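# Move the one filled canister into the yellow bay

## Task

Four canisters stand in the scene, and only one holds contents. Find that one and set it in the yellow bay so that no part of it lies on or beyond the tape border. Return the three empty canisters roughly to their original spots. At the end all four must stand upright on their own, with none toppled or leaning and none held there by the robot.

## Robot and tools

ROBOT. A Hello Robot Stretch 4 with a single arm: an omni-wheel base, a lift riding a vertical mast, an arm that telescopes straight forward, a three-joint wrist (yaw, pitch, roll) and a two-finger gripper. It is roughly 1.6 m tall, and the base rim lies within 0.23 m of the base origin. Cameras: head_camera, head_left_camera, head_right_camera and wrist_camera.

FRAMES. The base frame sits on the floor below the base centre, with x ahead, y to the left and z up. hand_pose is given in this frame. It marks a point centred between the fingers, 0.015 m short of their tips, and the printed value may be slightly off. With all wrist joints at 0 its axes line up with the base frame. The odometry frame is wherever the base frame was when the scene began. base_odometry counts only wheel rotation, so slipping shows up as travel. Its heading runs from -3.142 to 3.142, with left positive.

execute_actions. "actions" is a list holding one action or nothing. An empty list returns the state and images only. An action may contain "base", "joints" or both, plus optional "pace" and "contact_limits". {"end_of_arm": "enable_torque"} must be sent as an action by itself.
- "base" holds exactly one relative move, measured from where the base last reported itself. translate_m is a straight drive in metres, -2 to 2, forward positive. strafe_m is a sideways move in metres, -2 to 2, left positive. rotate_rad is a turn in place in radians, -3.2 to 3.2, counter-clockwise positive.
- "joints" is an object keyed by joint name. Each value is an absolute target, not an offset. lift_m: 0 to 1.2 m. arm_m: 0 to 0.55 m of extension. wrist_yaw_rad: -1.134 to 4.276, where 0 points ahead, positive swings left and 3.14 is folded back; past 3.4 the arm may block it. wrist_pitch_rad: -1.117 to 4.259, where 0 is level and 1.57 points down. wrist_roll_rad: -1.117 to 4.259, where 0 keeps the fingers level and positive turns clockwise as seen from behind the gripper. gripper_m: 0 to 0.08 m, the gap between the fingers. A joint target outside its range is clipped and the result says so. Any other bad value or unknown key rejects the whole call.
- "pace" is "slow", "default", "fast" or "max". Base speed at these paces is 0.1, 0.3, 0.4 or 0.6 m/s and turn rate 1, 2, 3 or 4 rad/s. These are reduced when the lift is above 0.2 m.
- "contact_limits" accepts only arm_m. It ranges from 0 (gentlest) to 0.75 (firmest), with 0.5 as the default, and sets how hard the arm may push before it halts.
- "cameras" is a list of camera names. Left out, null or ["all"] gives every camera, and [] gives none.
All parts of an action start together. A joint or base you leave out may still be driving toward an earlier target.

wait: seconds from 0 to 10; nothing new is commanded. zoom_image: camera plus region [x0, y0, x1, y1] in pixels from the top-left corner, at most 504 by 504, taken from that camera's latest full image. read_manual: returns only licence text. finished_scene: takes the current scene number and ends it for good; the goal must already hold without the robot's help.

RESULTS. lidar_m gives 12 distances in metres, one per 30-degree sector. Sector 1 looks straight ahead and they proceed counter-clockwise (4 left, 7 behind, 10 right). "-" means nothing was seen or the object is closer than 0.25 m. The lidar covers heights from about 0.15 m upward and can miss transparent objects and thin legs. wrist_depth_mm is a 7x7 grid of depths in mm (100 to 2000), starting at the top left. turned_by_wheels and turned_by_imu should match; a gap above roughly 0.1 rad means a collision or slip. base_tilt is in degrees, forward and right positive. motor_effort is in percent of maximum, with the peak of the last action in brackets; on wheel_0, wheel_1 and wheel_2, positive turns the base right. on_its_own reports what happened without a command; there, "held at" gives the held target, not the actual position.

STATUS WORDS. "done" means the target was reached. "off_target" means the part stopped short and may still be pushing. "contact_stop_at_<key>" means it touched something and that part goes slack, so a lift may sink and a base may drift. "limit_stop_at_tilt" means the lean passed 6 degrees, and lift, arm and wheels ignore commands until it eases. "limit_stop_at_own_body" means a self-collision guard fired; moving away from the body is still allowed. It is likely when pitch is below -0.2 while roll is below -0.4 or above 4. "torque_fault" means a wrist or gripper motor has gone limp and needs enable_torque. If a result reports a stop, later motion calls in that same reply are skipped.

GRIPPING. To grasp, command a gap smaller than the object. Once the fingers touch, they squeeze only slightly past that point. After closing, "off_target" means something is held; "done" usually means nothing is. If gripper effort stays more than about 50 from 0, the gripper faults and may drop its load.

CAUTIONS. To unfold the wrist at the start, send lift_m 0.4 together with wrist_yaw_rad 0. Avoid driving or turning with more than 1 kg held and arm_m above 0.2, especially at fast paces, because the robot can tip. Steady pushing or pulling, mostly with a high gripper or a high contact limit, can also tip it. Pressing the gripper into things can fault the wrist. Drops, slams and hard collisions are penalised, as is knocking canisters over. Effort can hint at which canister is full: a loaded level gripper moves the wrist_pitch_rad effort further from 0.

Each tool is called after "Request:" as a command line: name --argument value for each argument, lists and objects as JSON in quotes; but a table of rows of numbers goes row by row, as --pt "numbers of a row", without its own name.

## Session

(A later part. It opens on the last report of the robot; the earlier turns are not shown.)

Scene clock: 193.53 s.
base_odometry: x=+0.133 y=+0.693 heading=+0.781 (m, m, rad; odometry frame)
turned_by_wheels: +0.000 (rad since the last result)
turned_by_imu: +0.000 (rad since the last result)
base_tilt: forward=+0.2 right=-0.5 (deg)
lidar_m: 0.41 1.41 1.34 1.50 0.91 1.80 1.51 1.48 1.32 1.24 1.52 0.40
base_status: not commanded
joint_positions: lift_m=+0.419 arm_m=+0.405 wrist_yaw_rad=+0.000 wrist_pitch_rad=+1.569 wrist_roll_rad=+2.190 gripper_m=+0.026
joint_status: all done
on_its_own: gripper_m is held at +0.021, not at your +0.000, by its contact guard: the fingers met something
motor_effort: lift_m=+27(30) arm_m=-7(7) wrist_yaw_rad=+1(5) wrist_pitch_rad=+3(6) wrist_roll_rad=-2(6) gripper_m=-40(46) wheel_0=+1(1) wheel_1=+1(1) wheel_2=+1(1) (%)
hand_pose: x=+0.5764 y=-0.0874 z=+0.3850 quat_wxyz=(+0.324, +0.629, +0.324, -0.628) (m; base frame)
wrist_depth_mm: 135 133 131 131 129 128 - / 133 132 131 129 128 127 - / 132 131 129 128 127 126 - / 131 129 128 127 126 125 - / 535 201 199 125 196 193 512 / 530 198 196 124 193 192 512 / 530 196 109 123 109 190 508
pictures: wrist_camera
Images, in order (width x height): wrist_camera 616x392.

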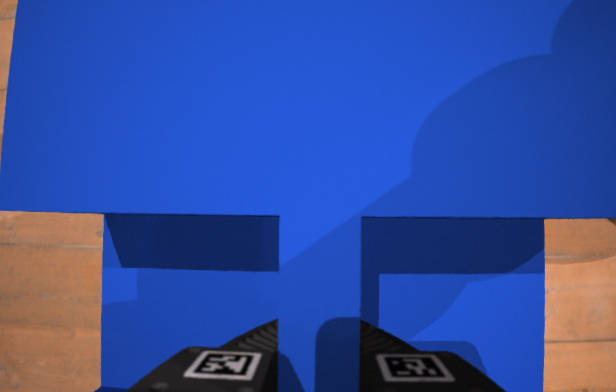

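Request:
execute_actions --actions '[{"joints":{"lift_m":0.395},"pace":"slow"}]' --cameras '[]'

Request:
execute_actions --actions '[{"joints":{"gripper_m":0.08}}]' --cameras '[]'

Request:
execute_actions --actions '[{"joints":{"lift_m":0.5}}]' --cameras '[]'

Request:
execute_actions --actions '[{"base":{"translate_m":-0.3},"joints":{"arm_m":0.05}}]' --cameras '[]'

Request:
execute_actions --actions '[{"base":{"rotate_rad":1.9},"joints":{"wrist_roll_rad":1.57}}]' --cameras '["head_camera","head_left_camera"]'

Scene clock: 215.07 s.
base_odometry: x=+0.133 y=+0.693 heading=+0.781 (m, m, rad; odometry frame)
turned_by_wheels: +0.000 (rad since the last result)
turned_by_imu: -0.001 (rad since the last result)
base_tilt: forward=+0.2 right=-0.6 (deg)
lidar_m: 0.41 1.41 1.37 1.48 0.93 1.79 1.50 1.50 1.29 1.24 1.51 0.40
base_status: not commanded
joint_positions: lift_m=+0.395 arm_m=+0.405 wrist_yaw_rad=-0.001 wrist_pitch_rad=+1.571 wrist_roll_rad=+2.190 gripper_m=+0.026
joint_status: all done
on_its_own: gripper_m is held at +0.021, not at your +0.000, by its contact guard: the fingers met something
motor_effort: lift_m=+15(28) arm_m=-7(7) wrist_yaw_rad=+3(4) wrist_pitch_rad=+0(2) wrist_roll_rad=-2(0) gripper_m=-40(40) wheel_0=+1(1) wheel_1=+1(1) wheel_2=+1(1) (%)
hand_pose: x=+0.5760 y=-0.0874 z=+0.3610 quat_wxyz=(+0.324, +0.629, +0.324, -0.629) (m; base frame)
wrist_depth_mm: 133 132 131 130 129 128 - / 132 131 130 129 128 126 - / 131 130 129 128 126 125 - / 130 129 128 126 125 124 - / 517 200 198 125 195 193 500 / 512 198 196 124 193 192 492 / 508 198 110 123 109 189 492
pictures: none
No camera images: the call's "cameras" was empty. Leave "cameras" out to get every camera's image.

Scene clock: 216.27 s.
base_odometry: x=+0.133 y=+0.693 heading=+0.781 (m, m, rad; odometry frame)
turned_by_wheels: +0.000 (rad since the last result)
turned_by_imu: +0.000 (rad since the last result)
base_tilt: forward=+0.2 right=-0.6 (deg)
lidar_m: 0.41 1.40 1.37 1.49 0.92 1.79 1.50 1.51 1.30 1.22 1.51 0.39
base_status: not commanded
joint_positions: lift_m=+0.395 arm_m=+0.405 wrist_yaw_rad=+0.000 wrist_pitch_rad=+1.570 wrist_roll_rad=+2.190 gripper_m=+0.080
joint_status: all done
motor_effort: lift_m=+17(17) arm_m=-7(7) wrist_yaw_rad=+2(2) wrist_pitch_rad=+0(2) wrist_roll_rad=+1(2) gripper_m=+1(38) wheel_0=+1(1) wheel_1=+1(1) wheel_2=+1(1) (%)
hand_pose: x=+0.5761 y=-0.0874 z=+0.3608 quat_wxyz=(+0.324, +0.629, +0.324, -0.629) (m; base frame)
wrist_depth_mm: 132 131 130 130 129 128 - / 131 130 129 129 128 126 - / 130 129 128 128 127 126 - / 129 128 127 126 126 125 - / 517 198 198 125 195 195 492 / 508 196 196 124 195 193 488 / 504 110 145 123 158 109 492
pictures: none
No camera images: the call's "cameras" was empty. Leave "cameras" out to get every camera's image.

Scene clock: 217.73 s.
base_odometry: x=+0.133 y=+0.693 heading=+0.781 (m, m, rad; odometry frame)
turned_by_wheels: +0.000 (rad since the last result)
turned_by_imu: +0.000 (rad since the last result)
base_tilt: forward=+0.2 right=-0.7 (deg)
lidar_m: 0.41 1.40 1.37 1.48 0.92 1.80 1.49 1.51 1.30 1.25 1.51 0.40
base_status: not commanded
joint_positions: lift_m=+0.500 arm_m=+0.405 wrist_yaw_rad=+0.000 wrist_pitch_rad=+1.570 wrist_roll_rad=+2.190 gripper_m=+0.080
joint_status: all done
motor_effort: lift_m=+23(25) arm_m=-7(7) wrist_yaw_rad=+1(1) wrist_pitch_rad=+0(0) wrist_roll_rad=+0(2) gripper_m=+0(2) wheel_0=+1(1) wheel_1=+1(1) wheel_2=+0(1) (%)
hand_pose: x=+0.5761 y=-0.0874 z=+0.4653 quat_wxyz=(+0.324, +0.629, +0.324, -0.628) (m; base frame)
wrist_depth_mm: 640 634 634 634 627 621 466 / 634 634 236 235 234 233 469 / 627 627 234 232 232 230 492 / 627 615 233 231 229 229 609 / 621 615 303 300 300 603 597 / 609 615 300 296 294 597 591 / 609 110 145 224 224 109 591
pictures: none
No camera images: the call's "cameras" was empty. Leave "cameras" out to get every camera's image.

Scene clock: 220.20 s.
base_odometry: x=-0.080 y=+0.482 heading=+0.781 (m, m, rad; odometry frame)
turned_by_wheels: +0.000 (rad since the last result)
turned_by_imu: -0.001 (rad since the last result)
base_tilt: forward=+0.4 right=-0.8 (deg)
lidar_m: 0.68 1.59 1.55 0.86 0.75 1.56 1.21 1.21 2.20 1.23 1.77 0.81
base_status: done
joint_positions: lift_m=+0.500 arm_m=+0.051 wrist_yaw_rad=+0.000 wrist_pitch_rad=+1.570 wrist_roll_rad=+2.190 gripper_m=+0.080
joint_status: all done
motor_effort: lift_m=+23(23) arm_m=-7(10) wrist_yaw_rad=+2(0) wrist_pitch_rad=+0(4) wrist_roll_rad=+0(2) gripper_m=+1(2) wheel_0=-1(5) wheel_1=-1(5) wheel_2=+0(8) (%)
hand_pose: x=+0.2223 y=-0.0874 z=+0.4653 quat_wxyz=(+0.324, +0.629, +0.324, -0.628) (m; base frame)
wrist_depth_mm: 647 647 634 634 634 627 621 / 640 640 634 627 621 407 325 / 634 627 627 621 407 402 402 / 621 621 621 615 402 399 397 / 621 615 609 615 397 394 394 / 615 609 609 609 394 392 392 / 609 110 145 597 591 110 387
pictures: none
No camera images: the call's "cameras" was empty. Leave "cameras" out to get every camera's image.

Scene clock: 222.43 s.
base_odometry: x=-0.080 y=+0.482 heading=+2.681 (m, m, rad; odometry frame)
turned_by_wheels: +1.900 (rad since the last result)
turned_by_imu: +1.890 (rad since the last result)
base_tilt: forward=+0.2 right=-0.6 (deg)
lidar_m: 0.75 1.56 1.62 1.20 2.19 1.23 1.24 1.74 0.68 0.82 1.55 1.58
base_status: done
joint_positions: lift_m=+0.500 arm_m=+0.051 wrist_yaw_rad=+0.000 wrist_pitch_rad=+1.570 wrist_roll_rad=+1.570 gripper_m=+0.080
joint_status: all done
motor_effort: lift_m=+22(23) arm_m=-7(7) wrist_yaw_rad=+0(2) wrist_pitch_rad=+0(2) wrist_roll_rad=-5(7) gripper_m=+1(3) wheel_0=-1(7) wheel_1=+0(5) wheel_2=+0(6) (%)
hand_pose: x=+0.2223 y=-0.0874 z=+0.4653 quat_wxyz=(+0.500, +0.500, +0.500, -0.500) (m; base frame)
wrist_depth_mm: 647 634 640 627 627 627 621 / 634 634 627 621 621 615 615 / 627 634 627 621 615 615 603 / 621 621 621 621 609 404 404 / 621 609 621 609 397 394 392 / 627 609 615 609 397 392 392 / 609 110 145 609 392 109 384
pictures: head_camera, head_left_camera
Images, in order (width x height): head_camera 420x560, head_left_camera 420x672.

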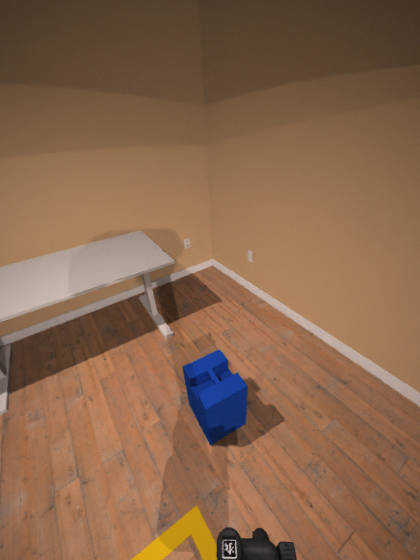

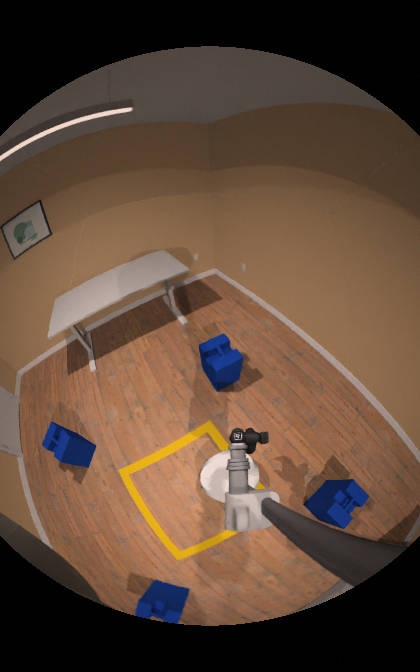

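Request:
execute_actions --actions '[{"base":{"strafe_m":0.065},"joints":{"wrist_roll_rad":-0.35,"lift_m":0.55}}]' --cameras '[]'

Request:
execute_actions --actions '[{"base":{"translate_m":0.38},"joints":{"arm_m":0.3}}]' --cameras '["head_camera","wrist_camera"]'

Scene clock: 233.80 s.
base_odometry: x=-0.109 y=+0.424 heading=+2.681 (m, m, rad; odometry frame)
turned_by_wheels: +0.000 (rad since the last result)
turned_by_imu: -0.001 (rad since the last result)
base_tilt: forward=+0.2 right=-0.6 (deg)
lidar_m: 0.75 1.53 1.55 1.15 2.14 1.22 1.22 1.77 0.75 0.89 1.61 1.65
base_status: done
joint_positions: lift_m=+0.550 arm_m=+0.051 wrist_yaw_rad=+0.000 wrist_pitch_rad=+1.570 wrist_roll_rad=-0.350 gripper_m=+0.080
joint_status: all done
motor_effort: lift_m=+23(25) arm_m=-7(7) wrist_yaw_rad=+1(0) wrist_pitch_rad=+1(0) wrist_roll_rad=-1(7) gripper_m=+2(1) wheel_0=+2(8) wheel_1=+0(7) wheel_2=+0(0) (%)
hand_pose: x=+0.2223 y=-0.0874 z=+0.5153 quat_wxyz=(+0.697, -0.123, +0.696, +0.123) (m; base frame)
wrist_depth_mm: 707 691 683 676 668 661 661 / 699 683 676 676 668 654 647 / 699 676 668 668 661 654 654 / 691 683 676 661 661 654 640 / 676 668 462 661 654 647 634 / 683 452 452 452 654 640 640 / 668 110 145 442 640 109 634
pictures: none
No camera images: the call's "cameras" was empty. Leave "cameras" out to get every camera's image.

Scene clock: 236.53 s.
base_odometry: x=-0.450 y=+0.592 heading=+2.681 (m, m, rad; odometry frame)
turned_by_wheels: +0.000 (rad since the last result)
turned_by_imu: -0.001 (rad since the last result)
base_tilt: forward=+0.2 right=-0.6 (deg)
lidar_m: 0.39 0.62 1.23 1.18 1.20 1.57 1.60 0.98 0.99 1.49 1.38 0.48
base_status: done
joint_positions: lift_m=+0.550 arm_m=+0.299 wrist_yaw_rad=+0.000 wrist_pitch_rad=+1.570 wrist_roll_rad=-0.350 gripper_m=+0.080
joint_status: all done
motor_effort: lift_m=+22(23) arm_m=+7(7) wrist_yaw_rad=+0(1) wrist_pitch_rad=+1(0) wrist_roll_rad=-2(2) gripper_m=+2(1) wheel_0=+0(6) wheel_1=+1(5) wheel_2=+0(9) (%)
hand_pose: x=+0.4698 y=-0.0874 z=+0.5153 quat_wxyz=(+0.697, -0.123, +0.696, +0.123) (m; base frame)
wrist_depth_mm: 691 291 289 285 285 661 661 / 699 289 285 312 353 654 654 / 683 683 357 351 351 654 640 / 683 676 355 281 277 654 647 / 676 286 281 278 277 640 634 / 676 668 278 278 274 640 647 / 676 110 145 654 647 110 627
pictures: head_camera, wrist_camera
Images, in order (width x height): head_camera 420x560, wrist_camera 616x392.

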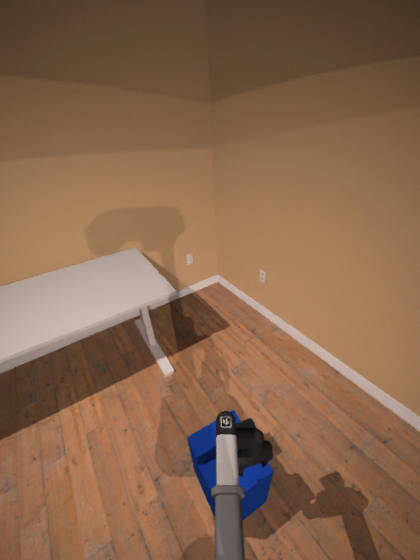

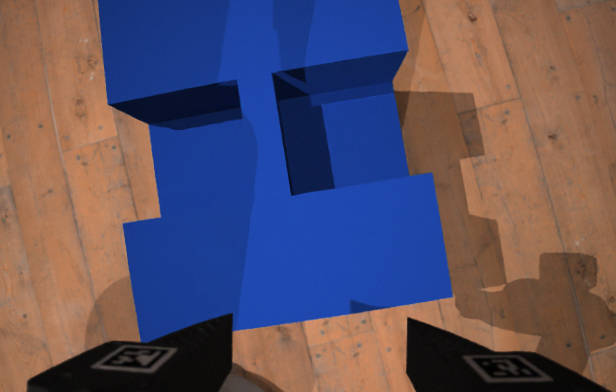

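Request:
execute_actions --actions '[{"base":{"strafe_m":0.051},"joints":{"arm_m":0.37,"lift_m":0.47,"wrist_roll_rad":-0.52}}]' --cameras '["wrist_camera"]'

Scene clock: 248.70 s.
base_odometry: x=-0.472 y=+0.547 heading=+2.681 (m, m, rad; odometry frame)
turned_by_wheels: +0.000 (rad since the last result)
turned_by_imu: -0.001 (rad since the last result)
base_tilt: forward=+0.2 right=-0.7 (deg)
lidar_m: 0.36 1.17 1.20 1.11 1.12 1.61 1.56 1.02 1.02 1.55 1.43 0.46
base_status: done
joint_positions: lift_m=+0.470 arm_m=+0.369 wrist_yaw_rad=+0.000 wrist_pitch_rad=+1.570 wrist_roll_rad=-0.520 gripper_m=+0.080
joint_status: all done
motor_effort: lift_m=+17(24) arm_m=+7(7) wrist_yaw_rad=+1(1) wrist_pitch_rad=+1(1) wrist_roll_rad=-2(2) gripper_m=+2(0) wheel_0=+2(7) wheel_1=+0(9) wheel_2=+0(0) (%)
hand_pose: x=+0.5398 y=-0.0874 z=+0.4358 quat_wxyz=(+0.684, -0.182, +0.683, +0.182) (m; base frame)
wrist_depth_mm: 615 208 206 204 202 200 580 / 615 208 206 203 200 198 574 / 603 206 204 202 200 198 569 / 609 597 274 201 268 574 564 / 603 591 273 200 266 564 564 / 597 276 264 198 265 564 564 / 591 110 145 196 195 109 554
pictures: wrist_camera
Images, in order (width x height): wrist_camera 616x392.

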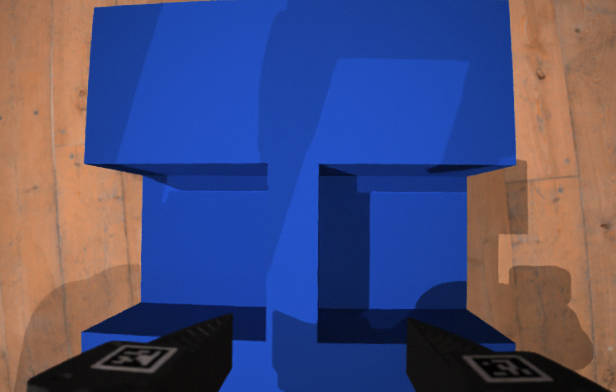

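Request:
execute_actions --actions '[{"base":{"strafe_m":0.018},"joints":{"arm_m":0.396,"lift_m":0.44},"pace":"slow"}]' --cameras '[]'

Request:
execute_actions --actions '[{"joints":{"lift_m":0.395},"pace":"slow"}]' --cameras '["wrist_camera"]'

Request:
execute_actions --actions '[{"joints":{"gripper_m":0.0}}]' --cameras '[]'

Request:
execute_actions --actions '[{"joints":{"lift_m":0.42},"pace":"slow"}]' --cameras '["wrist_camera","head_left_camera"]'

Scene clock: 264.53 s.
base_odometry: x=-0.480 y=+0.531 heading=+2.681 (m, m, rad; odometry frame)
turned_by_wheels: +0.000 (rad since the last result)
turned_by_imu: -0.001 (rad since the last result)
base_tilt: forward=+0.2 right=-0.6 (deg)
lidar_m: 0.37 1.18 1.19 1.10 1.10 1.59 1.56 1.03 1.05 1.55 1.42 0.43
base_status: done
joint_positions: lift_m=+0.440 arm_m=+0.395 wrist_yaw_rad=+0.000 wrist_pitch_rad=+1.570 wrist_roll_rad=-0.520 gripper_m=+0.080
joint_status: all done
motor_effort: lift_m=+17(16) arm_m=+7(6) wrist_yaw_rad=+1(0) wrist_pitch_rad=+0(1) wrist_roll_rad=-3(4) gripper_m=+2(1) wheel_0=-1(6) wheel_1=+2(2) wheel_2=+0(0) (%)
hand_pose: x=+0.5658 y=-0.0874 z=+0.4058 quat_wxyz=(+0.684, -0.182, +0.683, +0.182) (m; base frame)
wrist_depth_mm: 580 178 176 174 172 170 549 / 179 176 175 172 170 168 539 / 177 176 173 171 169 167 539 / 375 174 172 170 169 167 530 / 569 246 244 169 237 237 539 / 569 245 242 168 237 235 530 / 564 110 145 168 224 109 525
pictures: none
No camera images: the call's "cameras" was empty. Leave "cameras" out to get every camera's image.

Scene clock: 265.77 s.
base_odometry: x=-0.480 y=+0.531 heading=+2.681 (m, m, rad; odometry frame)
turned_by_wheels: +0.000 (rad since the last result)
turned_by_imu: +0.000 (rad since the last result)
base_tilt: forward=+0.2 right=-0.6 (deg)
lidar_m: 0.37 1.17 1.21 1.12 1.12 1.61 1.56 1.07 1.04 1.54 1.43 0.45
base_status: not commanded
joint_positions: lift_m=+0.395 arm_m=+0.395 wrist_yaw_rad=+0.000 wrist_pitch_rad=+1.570 wrist_roll_rad=-0.520 gripper_m=+0.080
joint_status: all done
motor_effort: lift_m=+17(16) arm_m=+7(7) wrist_yaw_rad=+1(0) wrist_pitch_rad=+1(1) wrist_roll_rad=-1(2) gripper_m=+1(3) wheel_0=-1(1) wheel_1=+2(2) wheel_2=+0(0) (%)
hand_pose: x=+0.5658 y=-0.0874 z=+0.3608 quat_wxyz=(+0.684, -0.182, +0.683, +0.182) (m; base frame)
wrist_depth_mm: 132 130 129 128 126 125 - / 131 130 128 126 125 124 - / 130 129 127 126 125 123 - / 129 128 126 125 124 122 - / 521 200 198 124 194 191 488 / 521 199 197 124 193 191 484 / 517 110 124 123 192 109 488
pictures: wrist_camera
Images, in order (width x height): wrist_camera 616x392.

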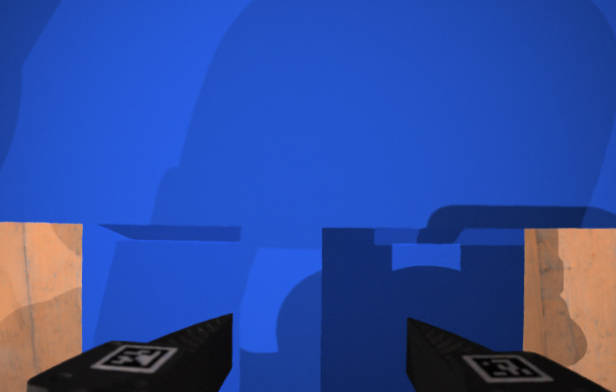

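Scene clock: 266.87 s.
base_odometry: x=-0.480 y=+0.530 heading=+2.683 (m, m, rad; odometry frame)
turned_by_wheels: +0.001 (rad since the last result)
turned_by_imu: +0.001 (rad since the last result)
base_tilt: forward=+0.3 right=-0.6 (deg)
lidar_m: 0.38 1.17 1.21 1.13 1.10 1.56 1.56 1.05 1.01 1.53 1.43 0.43
base_status: not commanded
joint_positions: lift_m=+0.395 arm_m=+0.395 wrist_yaw_rad=-0.004 wrist_pitch_rad=+1.579 wrist_roll_rad=-0.520 gripper_m=+0.034
joint_status: gripper_m off_target (ended at +0.034, target +0.000)
on_its_own: gripper_m is held at +0.032, not at your +0.000, by its contact guard: the fingers met something; wrist_pitch_rad is at rest, and its effort (-25) is outside its rest range (-23 to +23)
motor_effort: lift_m=+17(17) arm_m=+7(7) wrist_yaw_rad=+11(15) wrist_pitch_rad=-25(40) wrist_roll_rad=+1(2) gripper_m=-12(19) wheel_0=+11(11) wheel_1=+4(3) wheel_2=+3(3) (%)
hand_pose: x=+0.5636 y=-0.0874 z=+0.3608 quat_wxyz=(+0.681, -0.180, +0.686, +0.181) (m; base frame)
wrist_depth_mm: 132 130 128 127 125 123 - / 131 129 128 126 124 122 - / 131 129 127 125 124 122 - / 130 128 126 124 123 121 - / 525 201 198 124 193 190 488 / 525 200 197 123 191 189 484 / 517 199 109 122 119 188 477
pictures: none
No camera images: the call's "cameras" was empty. Leave "cameras" out to get every camera's image.

Scene clock: 267.87 s.
base_odometry: x=-0.480 y=+0.530 heading=+2.683 (m, m, rad; odometry frame)
turned_by_wheels: +0.000 (rad since the last result)
turned_by_imu: +0.000 (rad since the last result)
base_tilt: forward=+0.2 right=-0.7 (deg)
lidar_m: 0.38 1.15 1.20 1.10 1.13 1.57 1.56 1.04 1.03 1.54 1.44 0.44
base_status: not commanded
joint_positions: lift_m=+0.419 arm_m=+0.395 wrist_yaw_rad=-0.003 wrist_pitch_rad=+1.576 wrist_roll_rad=-0.520 gripper_m=+0.034
joint_status: all done
on_its_own: gripper_m is held at +0.032, not at your +0.000, by its contact guard: the fingers met something
motor_effort: lift_m=+26(30) arm_m=+7(7) wrist_yaw_rad=+7(11) wrist_pitch_rad=-15(24) wrist_roll_rad=-1(0) gripper_m=-10(13) wheel_0=+11(11) wheel_1=+3(3) wheel_2=+3(3) (%)
hand_pose: x=+0.5644 y=-0.0874 z=+0.3850 quat_wxyz=(+0.682, -0.181, +0.685, +0.181) (m; base frame)
wrist_depth_mm: 155 153 150 149 147 145 - / 154 152 150 147 146 144 143 / 153 151 149 147 145 143 142 / 153 150 148 146 144 143 141 / 554 224 220 146 215 211 508 / 549 223 220 144 213 211 508 / 549 377 108 144 118 208 500
pictures: head_left_camera, wrist_camera
Images, in order (width x height): head_left_camera 420x672, wrist_camera 616x392.

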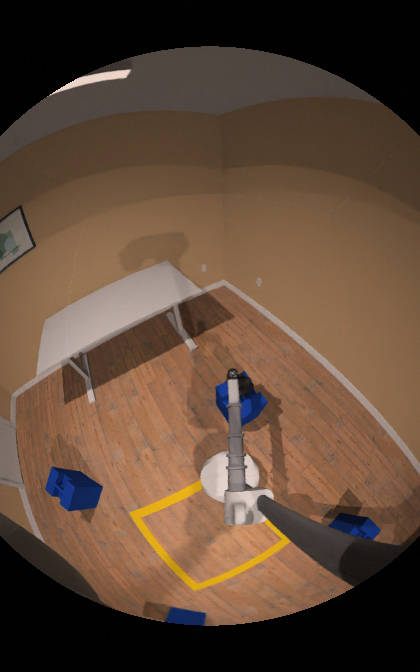

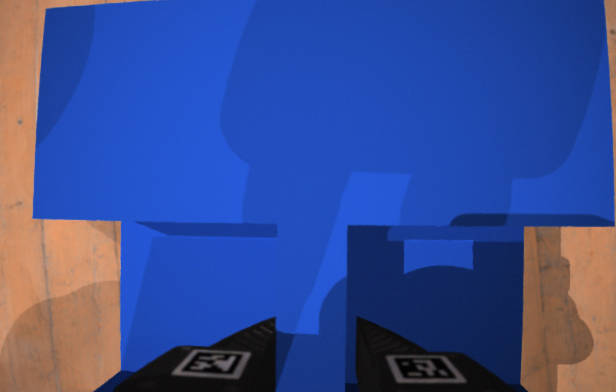

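Request:
execute_actions --actions '[{"base":{"strafe_m":0.010},"joints":{"gripper_m":0.08,"arm_m":0.389},"pace":"slow"}]' --cameras '[]'

Request:
execute_actions --actions '[{"joints":{"lift_m":0.39},"pace":"slow"}]' --cameras '["wrist_camera"]'

Request:
execute_actions --actions '[{"joints":{"gripper_m":0.0}}]' --cameras '[]'

Scene clock: 277.87 s.
base_odometry: x=-0.485 y=+0.521 heading=+2.683 (m, m, rad; odometry frame)
turned_by_wheels: +0.000 (rad since the last result)
turned_by_imu: -0.001 (rad since the last result)
base_tilt: forward=+0.0 right=-0.6 (deg)
lidar_m: 0.40 1.17 1.19 1.11 1.10 1.60 1.56 1.08 1.05 1.56 1.44 0.43
base_status: done
joint_positions: lift_m=+0.420 arm_m=+0.390 wrist_yaw_rad=+0.000 wrist_pitch_rad=+1.571 wrist_roll_rad=-0.520 gripper_m=+0.080
joint_status: all done
motor_effort: lift_m=+23(27) arm_m=-7(9) wrist_yaw_rad=+1(8) wrist_pitch_rad=-1(15) wrist_roll_rad=+0(0) gripper_m=+2(9) wheel_0=+0(10) wheel_1=+3(7) wheel_2=+1(3) (%)
hand_pose: x=+0.5612 y=-0.0874 z=+0.3853 quat_wxyz=(+0.683, -0.182, +0.683, +0.182) (m; base frame)
wrist_depth_mm: 559 156 154 153 151 149 - / 157 155 153 152 150 148 147 / 156 154 152 151 148 147 146 / 355 153 151 150 148 147 145 / 554 225 222 149 218 215 517 / 544 224 221 148 216 214 512 / 549 110 145 147 158 109 508
pictures: none
No camera images: the call's "cameras" was empty. Leave "cameras" out to get every camera's image.

Scene clock: 278.93 s.
base_odometry: x=-0.485 y=+0.521 heading=+2.683 (m, m, rad; odometry frame)
turned_by_wheels: +0.000 (rad since the last result)
turned_by_imu: +0.000 (rad since the last result)
base_tilt: forward=+0.0 right=-0.5 (deg)
lidar_m: 0.38 1.16 1.20 1.10 1.12 1.60 1.56 1.09 1.05 1.57 1.45 0.41
base_status: not commanded
joint_positions: lift_m=+0.390 arm_m=+0.390 wrist_yaw_rad=+0.000 wrist_pitch_rad=+1.571 wrist_roll_rad=-0.520 gripper_m=+0.080
joint_status: all done
motor_effort: lift_m=+17(21) arm_m=-7(8) wrist_yaw_rad=+2(2) wrist_pitch_rad=+0(1) wrist_roll_rad=+1(1) gripper_m=+2(4) wheel_0=+0(0) wheel_1=+3(3) wheel_2=+1(0) (%)
hand_pose: x=+0.5612 y=-0.0874 z=+0.3558 quat_wxyz=(+0.683, -0.182, +0.683, +0.182) (m; base frame)
wrist_depth_mm: 126 125 123 122 121 120 - / 126 124 123 121 120 119 - / 125 123 122 121 120 118 - / 124 123 121 120 119 118 - / 521 196 193 119 188 186 186 / 517 194 191 119 187 186 334 / 512 110 145 118 158 109 484
pictures: wrist_camera
Images, in order (width x height): wrist_camera 616x392.

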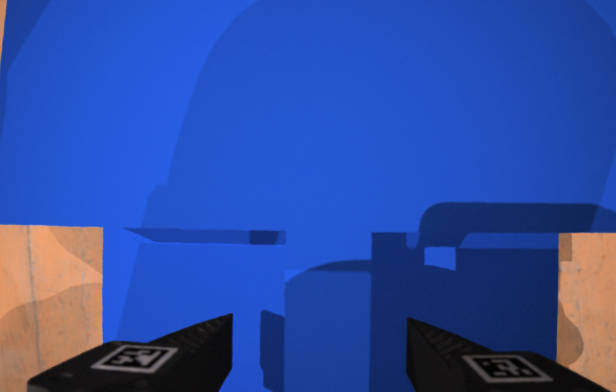

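Scene clock: 280.13 s.
base_odometry: x=-0.485 y=+0.521 heading=+2.682 (m, m, rad; odometry frame)
turned_by_wheels: -0.001 (rad since the last result)
turned_by_imu: -0.001 (rad since the last result)
base_tilt: forward=+0.1 right=-0.7 (deg)
lidar_m: 0.37 1.15 1.19 1.07 1.09 1.57 1.57 1.09 1.05 1.56 1.44 0.43
base_status: not commanded
joint_positions: lift_m=+0.390 arm_m=+0.390 wrist_yaw_rad=+0.001 wrist_pitch_rad=+1.565 wrist_roll_rad=-0.519 gripper_m=+0.026
joint_status: gripper_m off_target (ended at +0.026, target +0.000)
on_its_own: gripper_m is held at +0.021, not at your +0.000, by its contact guard: the fingers met something
motor_effort: lift_m=+18(18) arm_m=-8(7) wrist_yaw_rad=-3(6) wrist_pitch_rad=+15(18) wrist_roll_rad=-2(6) gripper_m=-44(60) wheel_0=-4(5) wheel_1=+0(2) wheel_2=-1(1) (%)
hand_pose: x=+0.5624 y=-0.0874 z=+0.3557 quat_wxyz=(+0.685, -0.182, +0.681, +0.182) (m; base frame)
wrist_depth_mm: 126 125 124 123 121 120 - / 125 124 123 122 121 120 - / 124 123 122 121 120 119 - / 124 123 121 120 119 118 - / 517 195 193 119 188 187 187 / 512 194 191 119 187 186 334 / 508 192 109 118 110 185 332
pictures: none
No camera images: the call's "cameras" was empty. Leave "cameras" out to get every camera's image.

Request:
execute_actions --actions '[{"joints":{"lift_m":0.42},"pace":"slow"}]' --cameras '["wrist_camera","head_left_camera"]'

Scene clock: 285.03 s.
base_odometry: x=-0.485 y=+0.521 heading=+2.683 (m, m, rad; odometry frame)
turned_by_wheels: +0.000 (rad since the last result)
turned_by_imu: +0.000 (rad since the last result)
base_tilt: forward=+0.3 right=-0.5 (deg)
lidar_m: 0.39 1.16 1.19 1.10 1.11 1.59 1.56 1.09 1.05 1.56 1.45 0.42
base_status: not commanded
joint_positions: lift_m=+0.396 arm_m=+0.390 wrist_yaw_rad=-0.002 wrist_pitch_rad=+1.575 wrist_roll_rad=-0.520 gripper_m=+0.026
joint_status: lift_m contact_stop (moved +0.005 of +0.030)
on_its_own: gripper_m is held at +0.021, not at your +0.000, by its contact guard: the fingers met something; lift_m is slack since a contact_stop (your +0.420 is given up)
motor_effort: lift_m=+22(37) arm_m=-5(7) wrist_yaw_rad=+6(9) wrist_pitch_rad=-12(31) wrist_roll_rad=+0(2) gripper_m=-43(46) wheel_0=+1(6) wheel_1=+1(1) wheel_2=-2(1) (%)
hand_pose: x=+0.5599 y=-0.0874 z=+0.3611 quat_wxyz=(+0.682, -0.181, +0.685, +0.182) (m; base frame)
wrist_depth_mm: 129 127 125 124 122 121 - / 128 126 124 123 121 120 - / 127 125 124 122 121 119 - / 127 125 123 122 120 119 - / 521 198 195 121 190 187 187 / 517 197 195 121 189 187 336 / 521 196 110 120 109 186 330
pictures: head_left_camera, wrist_camera
Images, in order (width x height): head_left_camera 420x672, wrist_camera 616x392.

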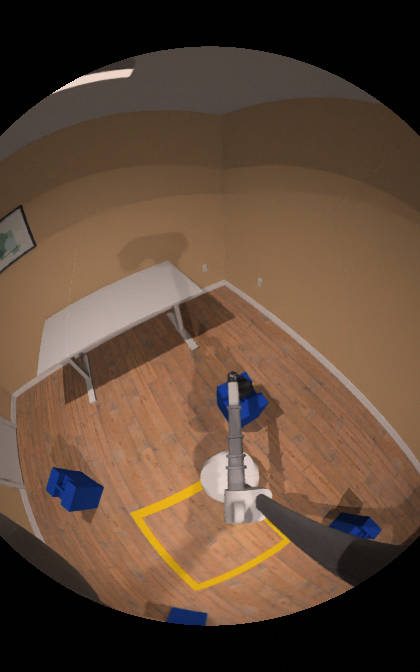

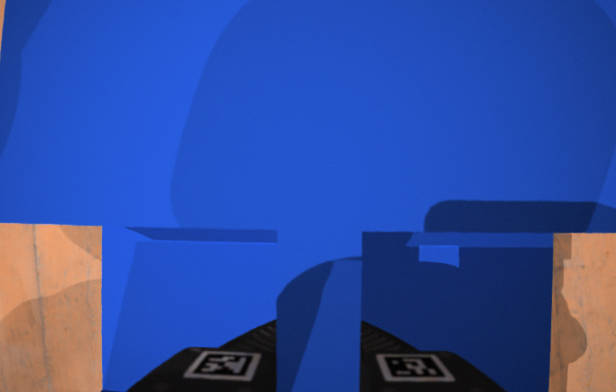

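Request:
execute_actions --actions '[{"joints":{"gripper_m":0.08,"lift_m":0.39}}]' --cameras '[]'

Request:
execute_actions --actions '[{"joints":{"lift_m":0.55}}]' --cameras '[]'

Request:
execute_actions --actions '[{"base":{"rotate_rad":2.03},"joints":{"arm_m":0.0,"wrist_roll_rad":0}}]' --cameras '[]'

Request:
execute_actions --actions '[{"base":{"translate_m":-0.8}}]' --cameras '[]'

Request:
execute_actions --actions '[{"base":{"strafe_m":-0.465}}]'

Scene clock: 326.97 s.
base_odometry: x=-0.485 y=+0.521 heading=+2.683 (m, m, rad; odometry frame)
turned_by_wheels: +0.000 (rad since the last result)
turned_by_imu: -0.001 (rad since the last result)
base_tilt: forward=+0.2 right=-0.7 (deg)
lidar_m: 0.38 1.16 1.21 1.08 1.10 1.62 1.57 1.10 1.04 1.57 1.45 0.43
base_status: not commanded
joint_positions: lift_m=+0.390 arm_m=+0.390 wrist_yaw_rad=+0.000 wrist_pitch_rad=+1.571 wrist_roll_rad=-0.520 gripper_m=+0.080
joint_status: all done
motor_effort: lift_m=+17(19) arm_m=-4(5) wrist_yaw_rad=+1(11) wrist_pitch_rad=-2(26) wrist_roll_rad=+0(3) gripper_m=+2(40) wheel_0=+1(3) wheel_1=+1(1) wheel_2=-1(2) (%)
hand_pose: x=+0.5606 y=-0.0874 z=+0.3558 quat_wxyz=(+0.683, -0.182, +0.683, +0.182) (m; base frame)
wrist_depth_mm: 126 125 123 122 121 119 - / 125 124 123 121 120 119 - / 125 123 122 121 119 118 - / 124 123 121 120 119 117 - / 521 195 192 119 188 186 186 / 512 194 191 119 187 186 334 / 512 110 145 118 187 109 480
pictures: none
No camera images: the call's "cameras" was empty. Leave "cameras" out to get every camera's image.

Scene clock: 328.70 s.
base_odometry: x=-0.485 y=+0.521 heading=+2.683 (m, m, rad; odometry frame)
turned_by_wheels: +0.000 (rad since the last result)
turned_by_imu: +0.000 (rad since the last result)
base_tilt: forward=+0.1 right=-0.7 (deg)
lidar_m: 0.38 1.15 1.20 1.08 1.10 1.59 1.57 1.07 1.04 1.56 1.45 0.40
base_status: not commanded
joint_positions: lift_m=+0.550 arm_m=+0.390 wrist_yaw_rad=+0.000 wrist_pitch_rad=+1.571 wrist_roll_rad=-0.520 gripper_m=+0.080
joint_status: all done
motor_effort: lift_m=+23(24) arm_m=-4(4) wrist_yaw_rad=+1(2) wrist_pitch_rad=-1(0) wrist_roll_rad=+1(0) gripper_m=+3(2) wheel_0=+2(2) wheel_1=+1(1) wheel_2=+0(1) (%)
hand_pose: x=+0.5606 y=-0.0874 z=+0.5153 quat_wxyz=(+0.683, -0.182, +0.683, +0.182) (m; base frame)
wrist_depth_mm: 699 699 691 683 676 661 654 / 691 683 683 668 654 661 654 / 699 683 285 282 278 654 640 / 691 668 282 279 277 647 640 / 683 676 353 347 345 640 640 / 676 676 349 317 345 640 634 / 683 110 145 273 271 110 634
pictures: none
No camera images: the call's "cameras" was empty. Leave "cameras" out to get every camera's image.

Scene clock: 331.00 s.
base_odometry: x=-0.485 y=+0.521 heading=-1.570 (m, m, rad; odometry frame)
turned_by_wheels: +2.030 (rad since the last result)
turned_by_imu: +2.020 (rad since the last result)
base_tilt: forward=+0.2 right=-0.5 (deg)
lidar_m: 1.08 2.32 1.55 2.12 1.03 1.62 1.45 0.47 0.38 1.17 1.19 1.23
base_status: done
joint_positions: lift_m=+0.550 arm_m=+0.001 wrist_yaw_rad=+0.000 wrist_pitch_rad=+1.570 wrist_roll_rad=+0.000 gripper_m=+0.080
joint_status: all done
motor_effort: lift_m=+22(23) arm_m=-7(8) wrist_yaw_rad=+2(1) wrist_pitch_rad=+0(0) wrist_roll_rad=-1(9) gripper_m=+3(1) wheel_0=+0(3) wheel_1=+0(7) wheel_2=+0(7) (%)
hand_pose: x=+0.1723 y=-0.0874 z=+0.5154 quat_wxyz=(+0.707, +0.000, +0.707, +0.000) (m; base frame)
wrist_depth_mm: 699 691 683 676 676 661 654 / 691 683 683 676 668 654 654 / 691 676 676 676 661 654 647 / 683 683 668 668 654 661 647 / 683 676 462 455 661 647 647 / 676 459 449 445 466 647 640 / 668 110 145 442 445 109 634
pictures: none
No camera images: the call's "cameras" was empty. Leave "cameras" out to get every camera's image.

Scene clock: 335.17 s.
base_odometry: x=-0.485 y=+1.321 heading=-1.570 (m, m, rad; odometry frame)
turned_by_wheels: +0.000 (rad since the last result)
turned_by_imu: +0.000 (rad since the last result)
base_tilt: forward=+0.2 right=-0.7 (deg)
lidar_m: 1.88 2.12 1.00 0.96 1.16 0.73 0.64 0.67 0.84 1.71 0.47 0.46
base_status: done
joint_positions: lift_m=+0.550 arm_m=+0.001 wrist_yaw_rad=+0.000 wrist_pitch_rad=+1.570 wrist_roll_rad=+0.000 gripper_m=+0.080
joint_status: not commanded
motor_effort: lift_m=+22(22) arm_m=-7(7) wrist_yaw_rad=+1(1) wrist_pitch_rad=+1(1) wrist_roll_rad=-2(3) gripper_m=+2(3) wheel_0=-1(5) wheel_1=+0(6) wheel_2=+0(7) (%)
hand_pose: x=+0.1723 y=-0.0874 z=+0.5154 quat_wxyz=(+0.707, +0.000, +0.707, +0.000) (m; base frame)
wrist_depth_mm: 699 691 676 683 668 500 351 / 691 691 676 668 668 512 366 / 691 683 676 668 661 627 580 / 683 683 676 661 654 654 640 / 676 676 459 452 647 647 640 / 683 462 452 445 473 640 634 / 676 110 145 442 445 110 634
pictures: none
No camera images: the call's "cameras" was empty. Leave "cameras" out to get every camera's image.

Scene clock: 338.03 s.
base_odometry: x=-0.950 y=+1.321 heading=-1.570 (m, m, rad; odometry frame)
turned_by_wheels: +0.000 (rad since the last result)
turned_by_imu: +0.000 (rad since the last result)
base_tilt: forward=+0.1 right=-0.6 (deg)
lidar_m: 0.34 0.34 1.50 1.42 1.01 0.65 0.59 0.59 0.77 1.52 0.85 0.38
base_status: done
joint_positions: lift_m=+0.550 arm_m=+0.001 wrist_yaw_rad=+0.000 wrist_pitch_rad=+1.570 wrist_roll_rad=+0.000 gripper_m=+0.080
joint_status: not commanded
motor_effort: lift_m=+22(22) arm_m=-7(7) wrist_yaw_rad=+1(0) wrist_pitch_rad=+3(1) wrist_roll_rad=-2(1) gripper_m=+2(2) wheel_0=+0(10) wheel_1=+1(8) wheel_2=+0(1) (%)
hand_pose: x=+0.1723 y=-0.0874 z=+0.5154 quat_wxyz=(+0.707, +0.000, +0.707, +0.000) (m; base frame)
wrist_depth_mm: 297 291 366 286 286 661 661 / 699 329 366 359 668 668 654 / 683 683 615 634 668 661 647 / 683 683 661 661 661 647 640 / 683 668 459 452 654 654 640 / 676 462 449 449 466 647 634 / 676 110 146 445 442 109 634
pictures: head_camera, head_left_camera, head_right_camera, wrist_camera
Images, in order (width x height): head_camera 420x560, head_left_camera 420x672, head_right_camera 420x672, wrist_camera 616x392.

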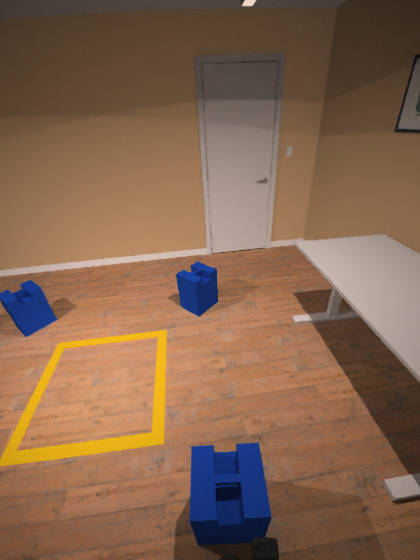

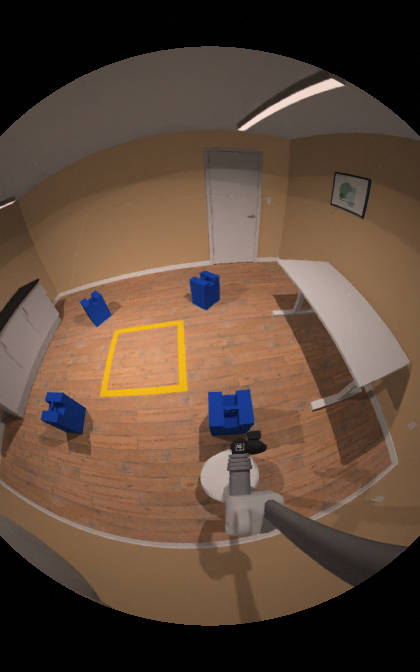

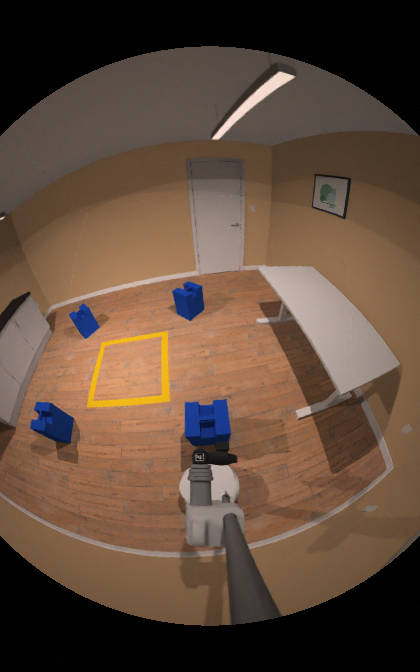

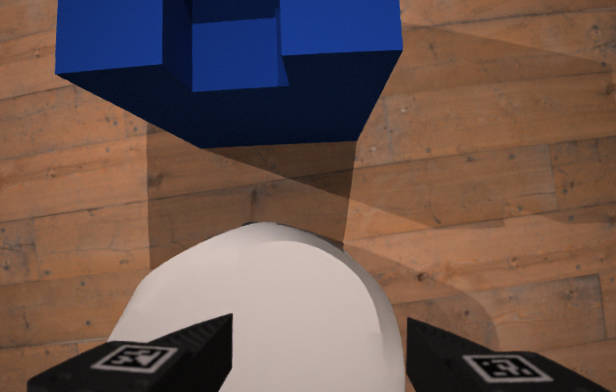

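Request:
execute_actions --actions '[{"base":{"strafe_m":-0.03},"joints":{"lift_m":0.6}}]' --cameras '[]'

Request:
execute_actions --actions '[{"base":{"translate_m":0.4},"pace":"slow"}]' --cameras '["head_camera","head_left_camera","wrist_camera"]'

Scene clock: 347.27 s.
base_odometry: x=-0.980 y=+1.321 heading=-1.570 (m, m, rad; odometry frame)
turned_by_wheels: +0.000 (rad since the last result)
turned_by_imu: -0.001 (rad since the last result)
base_tilt: forward=+0.2 right=-0.6 (deg)
lidar_m: 0.34 0.35 1.52 1.46 1.02 0.65 0.58 0.59 0.73 1.53 0.83 0.39
base_status: done
joint_positions: lift_m=+0.600 arm_m=+0.001 wrist_yaw_rad=+0.000 wrist_pitch_rad=+1.570 wrist_roll_rad=+0.000 gripper_m=+0.080
joint_status: all done
motor_effort: lift_m=+23(26) arm_m=-7(7) wrist_yaw_rad=+1(2) wrist_pitch_rad=+0(2) wrist_roll_rad=-1(1) gripper_m=+1(2) wheel_0=-1(7) wheel_1=+1(8) wheel_2=+0(2) (%)
hand_pose: x=+0.1723 y=-0.0874 z=+0.5653 quat_wxyz=(+0.707, +0.000, +0.707, +0.000) (m; base frame)
wrist_depth_mm: 759 345 415 338 715 707 715 / 750 349 410 357 723 699 715 / 741 732 615 654 723 699 699 / 741 723 723 732 707 707 699 / 732 723 508 500 707 699 707 / 723 723 496 496 544 699 691 / 723 110 145 484 488 110 676
pictures: none
No camera images: the call's "cameras" was empty. Leave "cameras" out to get every camera's image.

Scene clock: 352.53 s.
base_odometry: x=-0.980 y=+0.921 heading=-1.570 (m, m, rad; odometry frame)
turned_by_wheels: +0.000 (rad since the last result)
turned_by_imu: -0.001 (rad since the last result)
base_tilt: forward=+0.0 right=-0.7 (deg)
lidar_m: 0.25 0.25 2.21 1.45 1.68 1.09 0.98 0.99 1.25 0.71 0.74 0.96
base_status: done
joint_positions: lift_m=+0.600 arm_m=+0.001 wrist_yaw_rad=+0.000 wrist_pitch_rad=+1.570 wrist_roll_rad=+0.000 gripper_m=+0.080
joint_status: not commanded
motor_effort: lift_m=+21(23) arm_m=-7(7) wrist_yaw_rad=+1(1) wrist_pitch_rad=+0(0) wrist_roll_rad=-2(0) gripper_m=+2(1) wheel_0=+5(10) wheel_1=+4(7) wheel_2=-6(11) (%)
hand_pose: x=+0.1723 y=-0.0874 z=+0.5654 quat_wxyz=(+0.707, +0.000, +0.707, +0.000) (m; base frame)
wrist_depth_mm: 343 345 415 340 715 707 707 / 345 342 338 334 707 715 707 / 345 343 410 332 707 707 699 / 539 340 410 330 715 707 707 / 732 723 504 500 699 699 691 / 723 723 496 496 539 691 691 / 723 110 145 488 492 110 683
pictures: head_camera, head_left_camera, wrist_camera
Images, in order (width x height): head_camera 420x560, head_left_camera 420x672, wrist_camera 616x392.

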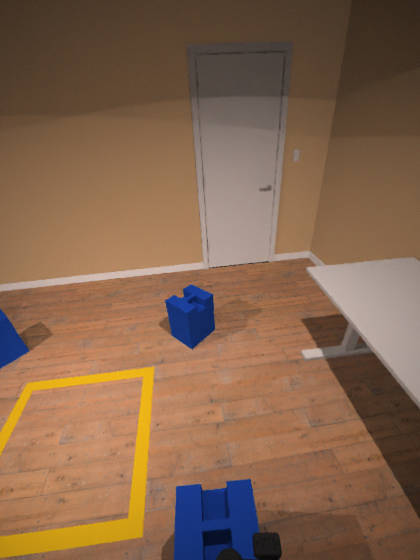

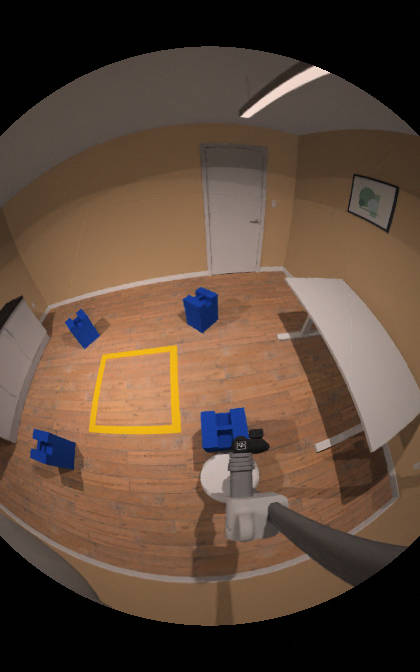

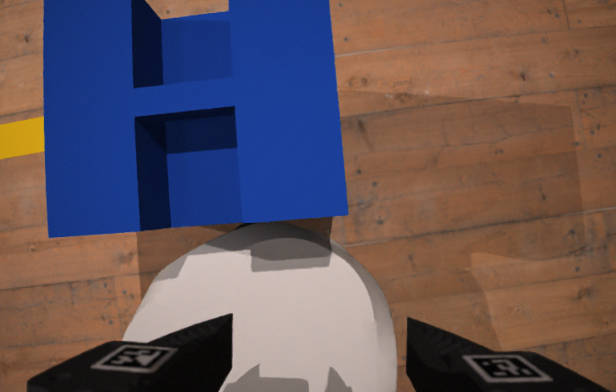

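Request:
execute_actions --actions '[{"base":{"translate_m":-0.03}}]' --cameras '[]'

Request:
execute_actions --actions '[{"base":{"strafe_m":0.07}}]' --cameras '[]'

Request:
execute_actions --actions '[{"base":{"translate_m":0.5},"pace":"slow"}]' --cameras '["head_camera","head_left_camera","wrist_camera"]'

Scene clock: 372.93 s.
base_odometry: x=-0.980 y=+0.951 heading=-1.571 (m, m, rad; odometry frame)
turned_by_wheels: +0.000 (rad since the last result)
turned_by_imu: -0.001 (rad since the last result)
base_tilt: forward=+0.1 right=-0.5 (deg)
lidar_m: 0.25 0.25 2.22 1.44 1.64 1.04 0.94 0.97 1.21 0.71 0.75 0.96
base_status: done
joint_positions: lift_m=+0.600 arm_m=+0.001 wrist_yaw_rad=+0.000 wrist_pitch_rad=+1.570 wrist_roll_rad=+0.000 gripper_m=+0.080
joint_status: not commanded
motor_effort: lift_m=+22(22) arm_m=-7(7) wrist_yaw_rad=+1(1) wrist_pitch_rad=+2(2) wrist_roll_rad=+0(3) gripper_m=+1(2) wheel_0=-2(5) wheel_1=-2(6) wheel_2=-2(7) (%)
hand_pose: x=+0.1723 y=-0.0874 z=+0.5654 quat_wxyz=(+0.707, +0.000, +0.707, +0.000) (m; base frame)
wrist_depth_mm: 347 345 415 336 723 715 707 / 347 342 338 338 715 715 707 / 343 342 410 334 715 715 707 / 732 375 410 559 707 707 691 / 732 723 512 496 707 699 691 / 732 723 500 496 544 699 683 / 723 110 145 492 492 109 683
pictures: none
No camera images: the call's "cameras" was empty. Leave "cameras" out to get every camera's image.

Scene clock: 374.20 s.
base_odometry: x=-0.910 y=+0.952 heading=-1.570 (m, m, rad; odometry frame)
turned_by_wheels: +0.000 (rad since the last result)
turned_by_imu: +0.000 (rad since the last result)
base_tilt: forward=+0.1 right=-0.6 (deg)
lidar_m: 0.25 0.28 2.16 1.38 1.65 1.04 0.96 0.97 1.23 0.79 0.82 0.31
base_status: done
joint_positions: lift_m=+0.600 arm_m=+0.001 wrist_yaw_rad=+0.000 wrist_pitch_rad=+1.570 wrist_roll_rad=+0.000 gripper_m=+0.080
joint_status: not commanded
motor_effort: lift_m=+22(21) arm_m=-7(7) wrist_yaw_rad=+1(1) wrist_pitch_rad=+0(1) wrist_roll_rad=-3(2) gripper_m=+2(2) wheel_0=+1(7) wheel_1=+1(8) wheel_2=-1(3) (%)
hand_pose: x=+0.1723 y=-0.0874 z=+0.5654 quat_wxyz=(+0.707, +0.000, +0.707, +0.000) (m; base frame)
wrist_depth_mm: 750 342 407 338 334 707 707 / 750 343 342 336 334 715 707 / 750 342 373 407 329 707 699 / 723 362 407 410 699 699 699 / 732 723 508 496 699 707 699 / 723 723 496 492 544 699 683 / 723 110 145 496 496 110 683
pictures: none
No camera images: the call's "cameras" was empty. Leave "cameras" out to get every camera's image.

Scene clock: 380.47 s.
base_odometry: x=-0.909 y=+0.452 heading=-1.570 (m, m, rad; odometry frame)
turned_by_wheels: +0.000 (rad since the last result)
turned_by_imu: -0.001 (rad since the last result)
base_tilt: forward=+0.3 right=-0.6 (deg)
lidar_m: 0.25 0.25 1.86 1.65 1.46 1.60 1.44 1.46 0.81 0.74 0.75 0.30
base_status: done
joint_positions: lift_m=+0.600 arm_m=+0.001 wrist_yaw_rad=+0.000 wrist_pitch_rad=+1.570 wrist_roll_rad=+0.000 gripper_m=+0.080
joint_status: not commanded
motor_effort: lift_m=+22(22) arm_m=-7(7) wrist_yaw_rad=+1(1) wrist_pitch_rad=+1(1) wrist_roll_rad=-2(2) gripper_m=+1(0) wheel_0=+4(8) wheel_1=+4(8) wheel_2=-5(10) (%)
hand_pose: x=+0.1722 y=-0.0874 z=+0.5654 quat_wxyz=(+0.707, +0.000, +0.707, +0.000) (m; base frame)
wrist_depth_mm: 750 741 338 410 334 715 707 / 750 732 342 410 332 707 707 / 732 343 340 404 330 715 699 / 732 723 407 402 329 699 699 / 741 723 508 496 327 699 683 / 732 723 500 496 544 683 691 / 723 110 145 492 488 109 683
pictures: head_camera, head_left_camera, wrist_camera
Images, in order (width x height): head_camera 420x560, head_left_camera 420x672, wrist_camera 616x392.

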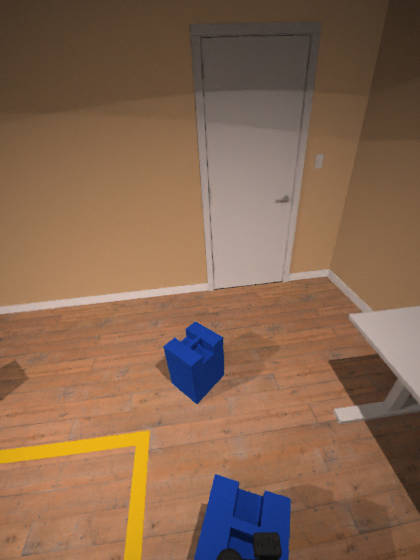

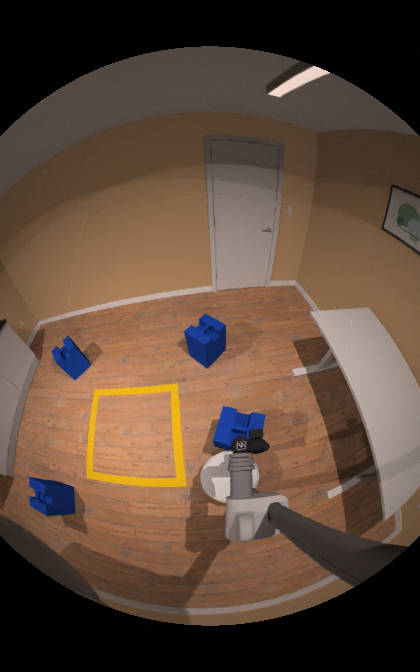

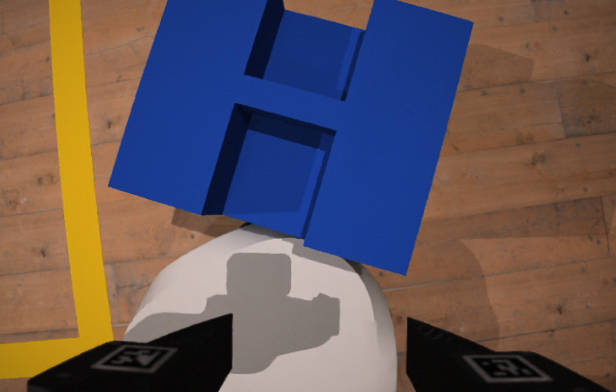

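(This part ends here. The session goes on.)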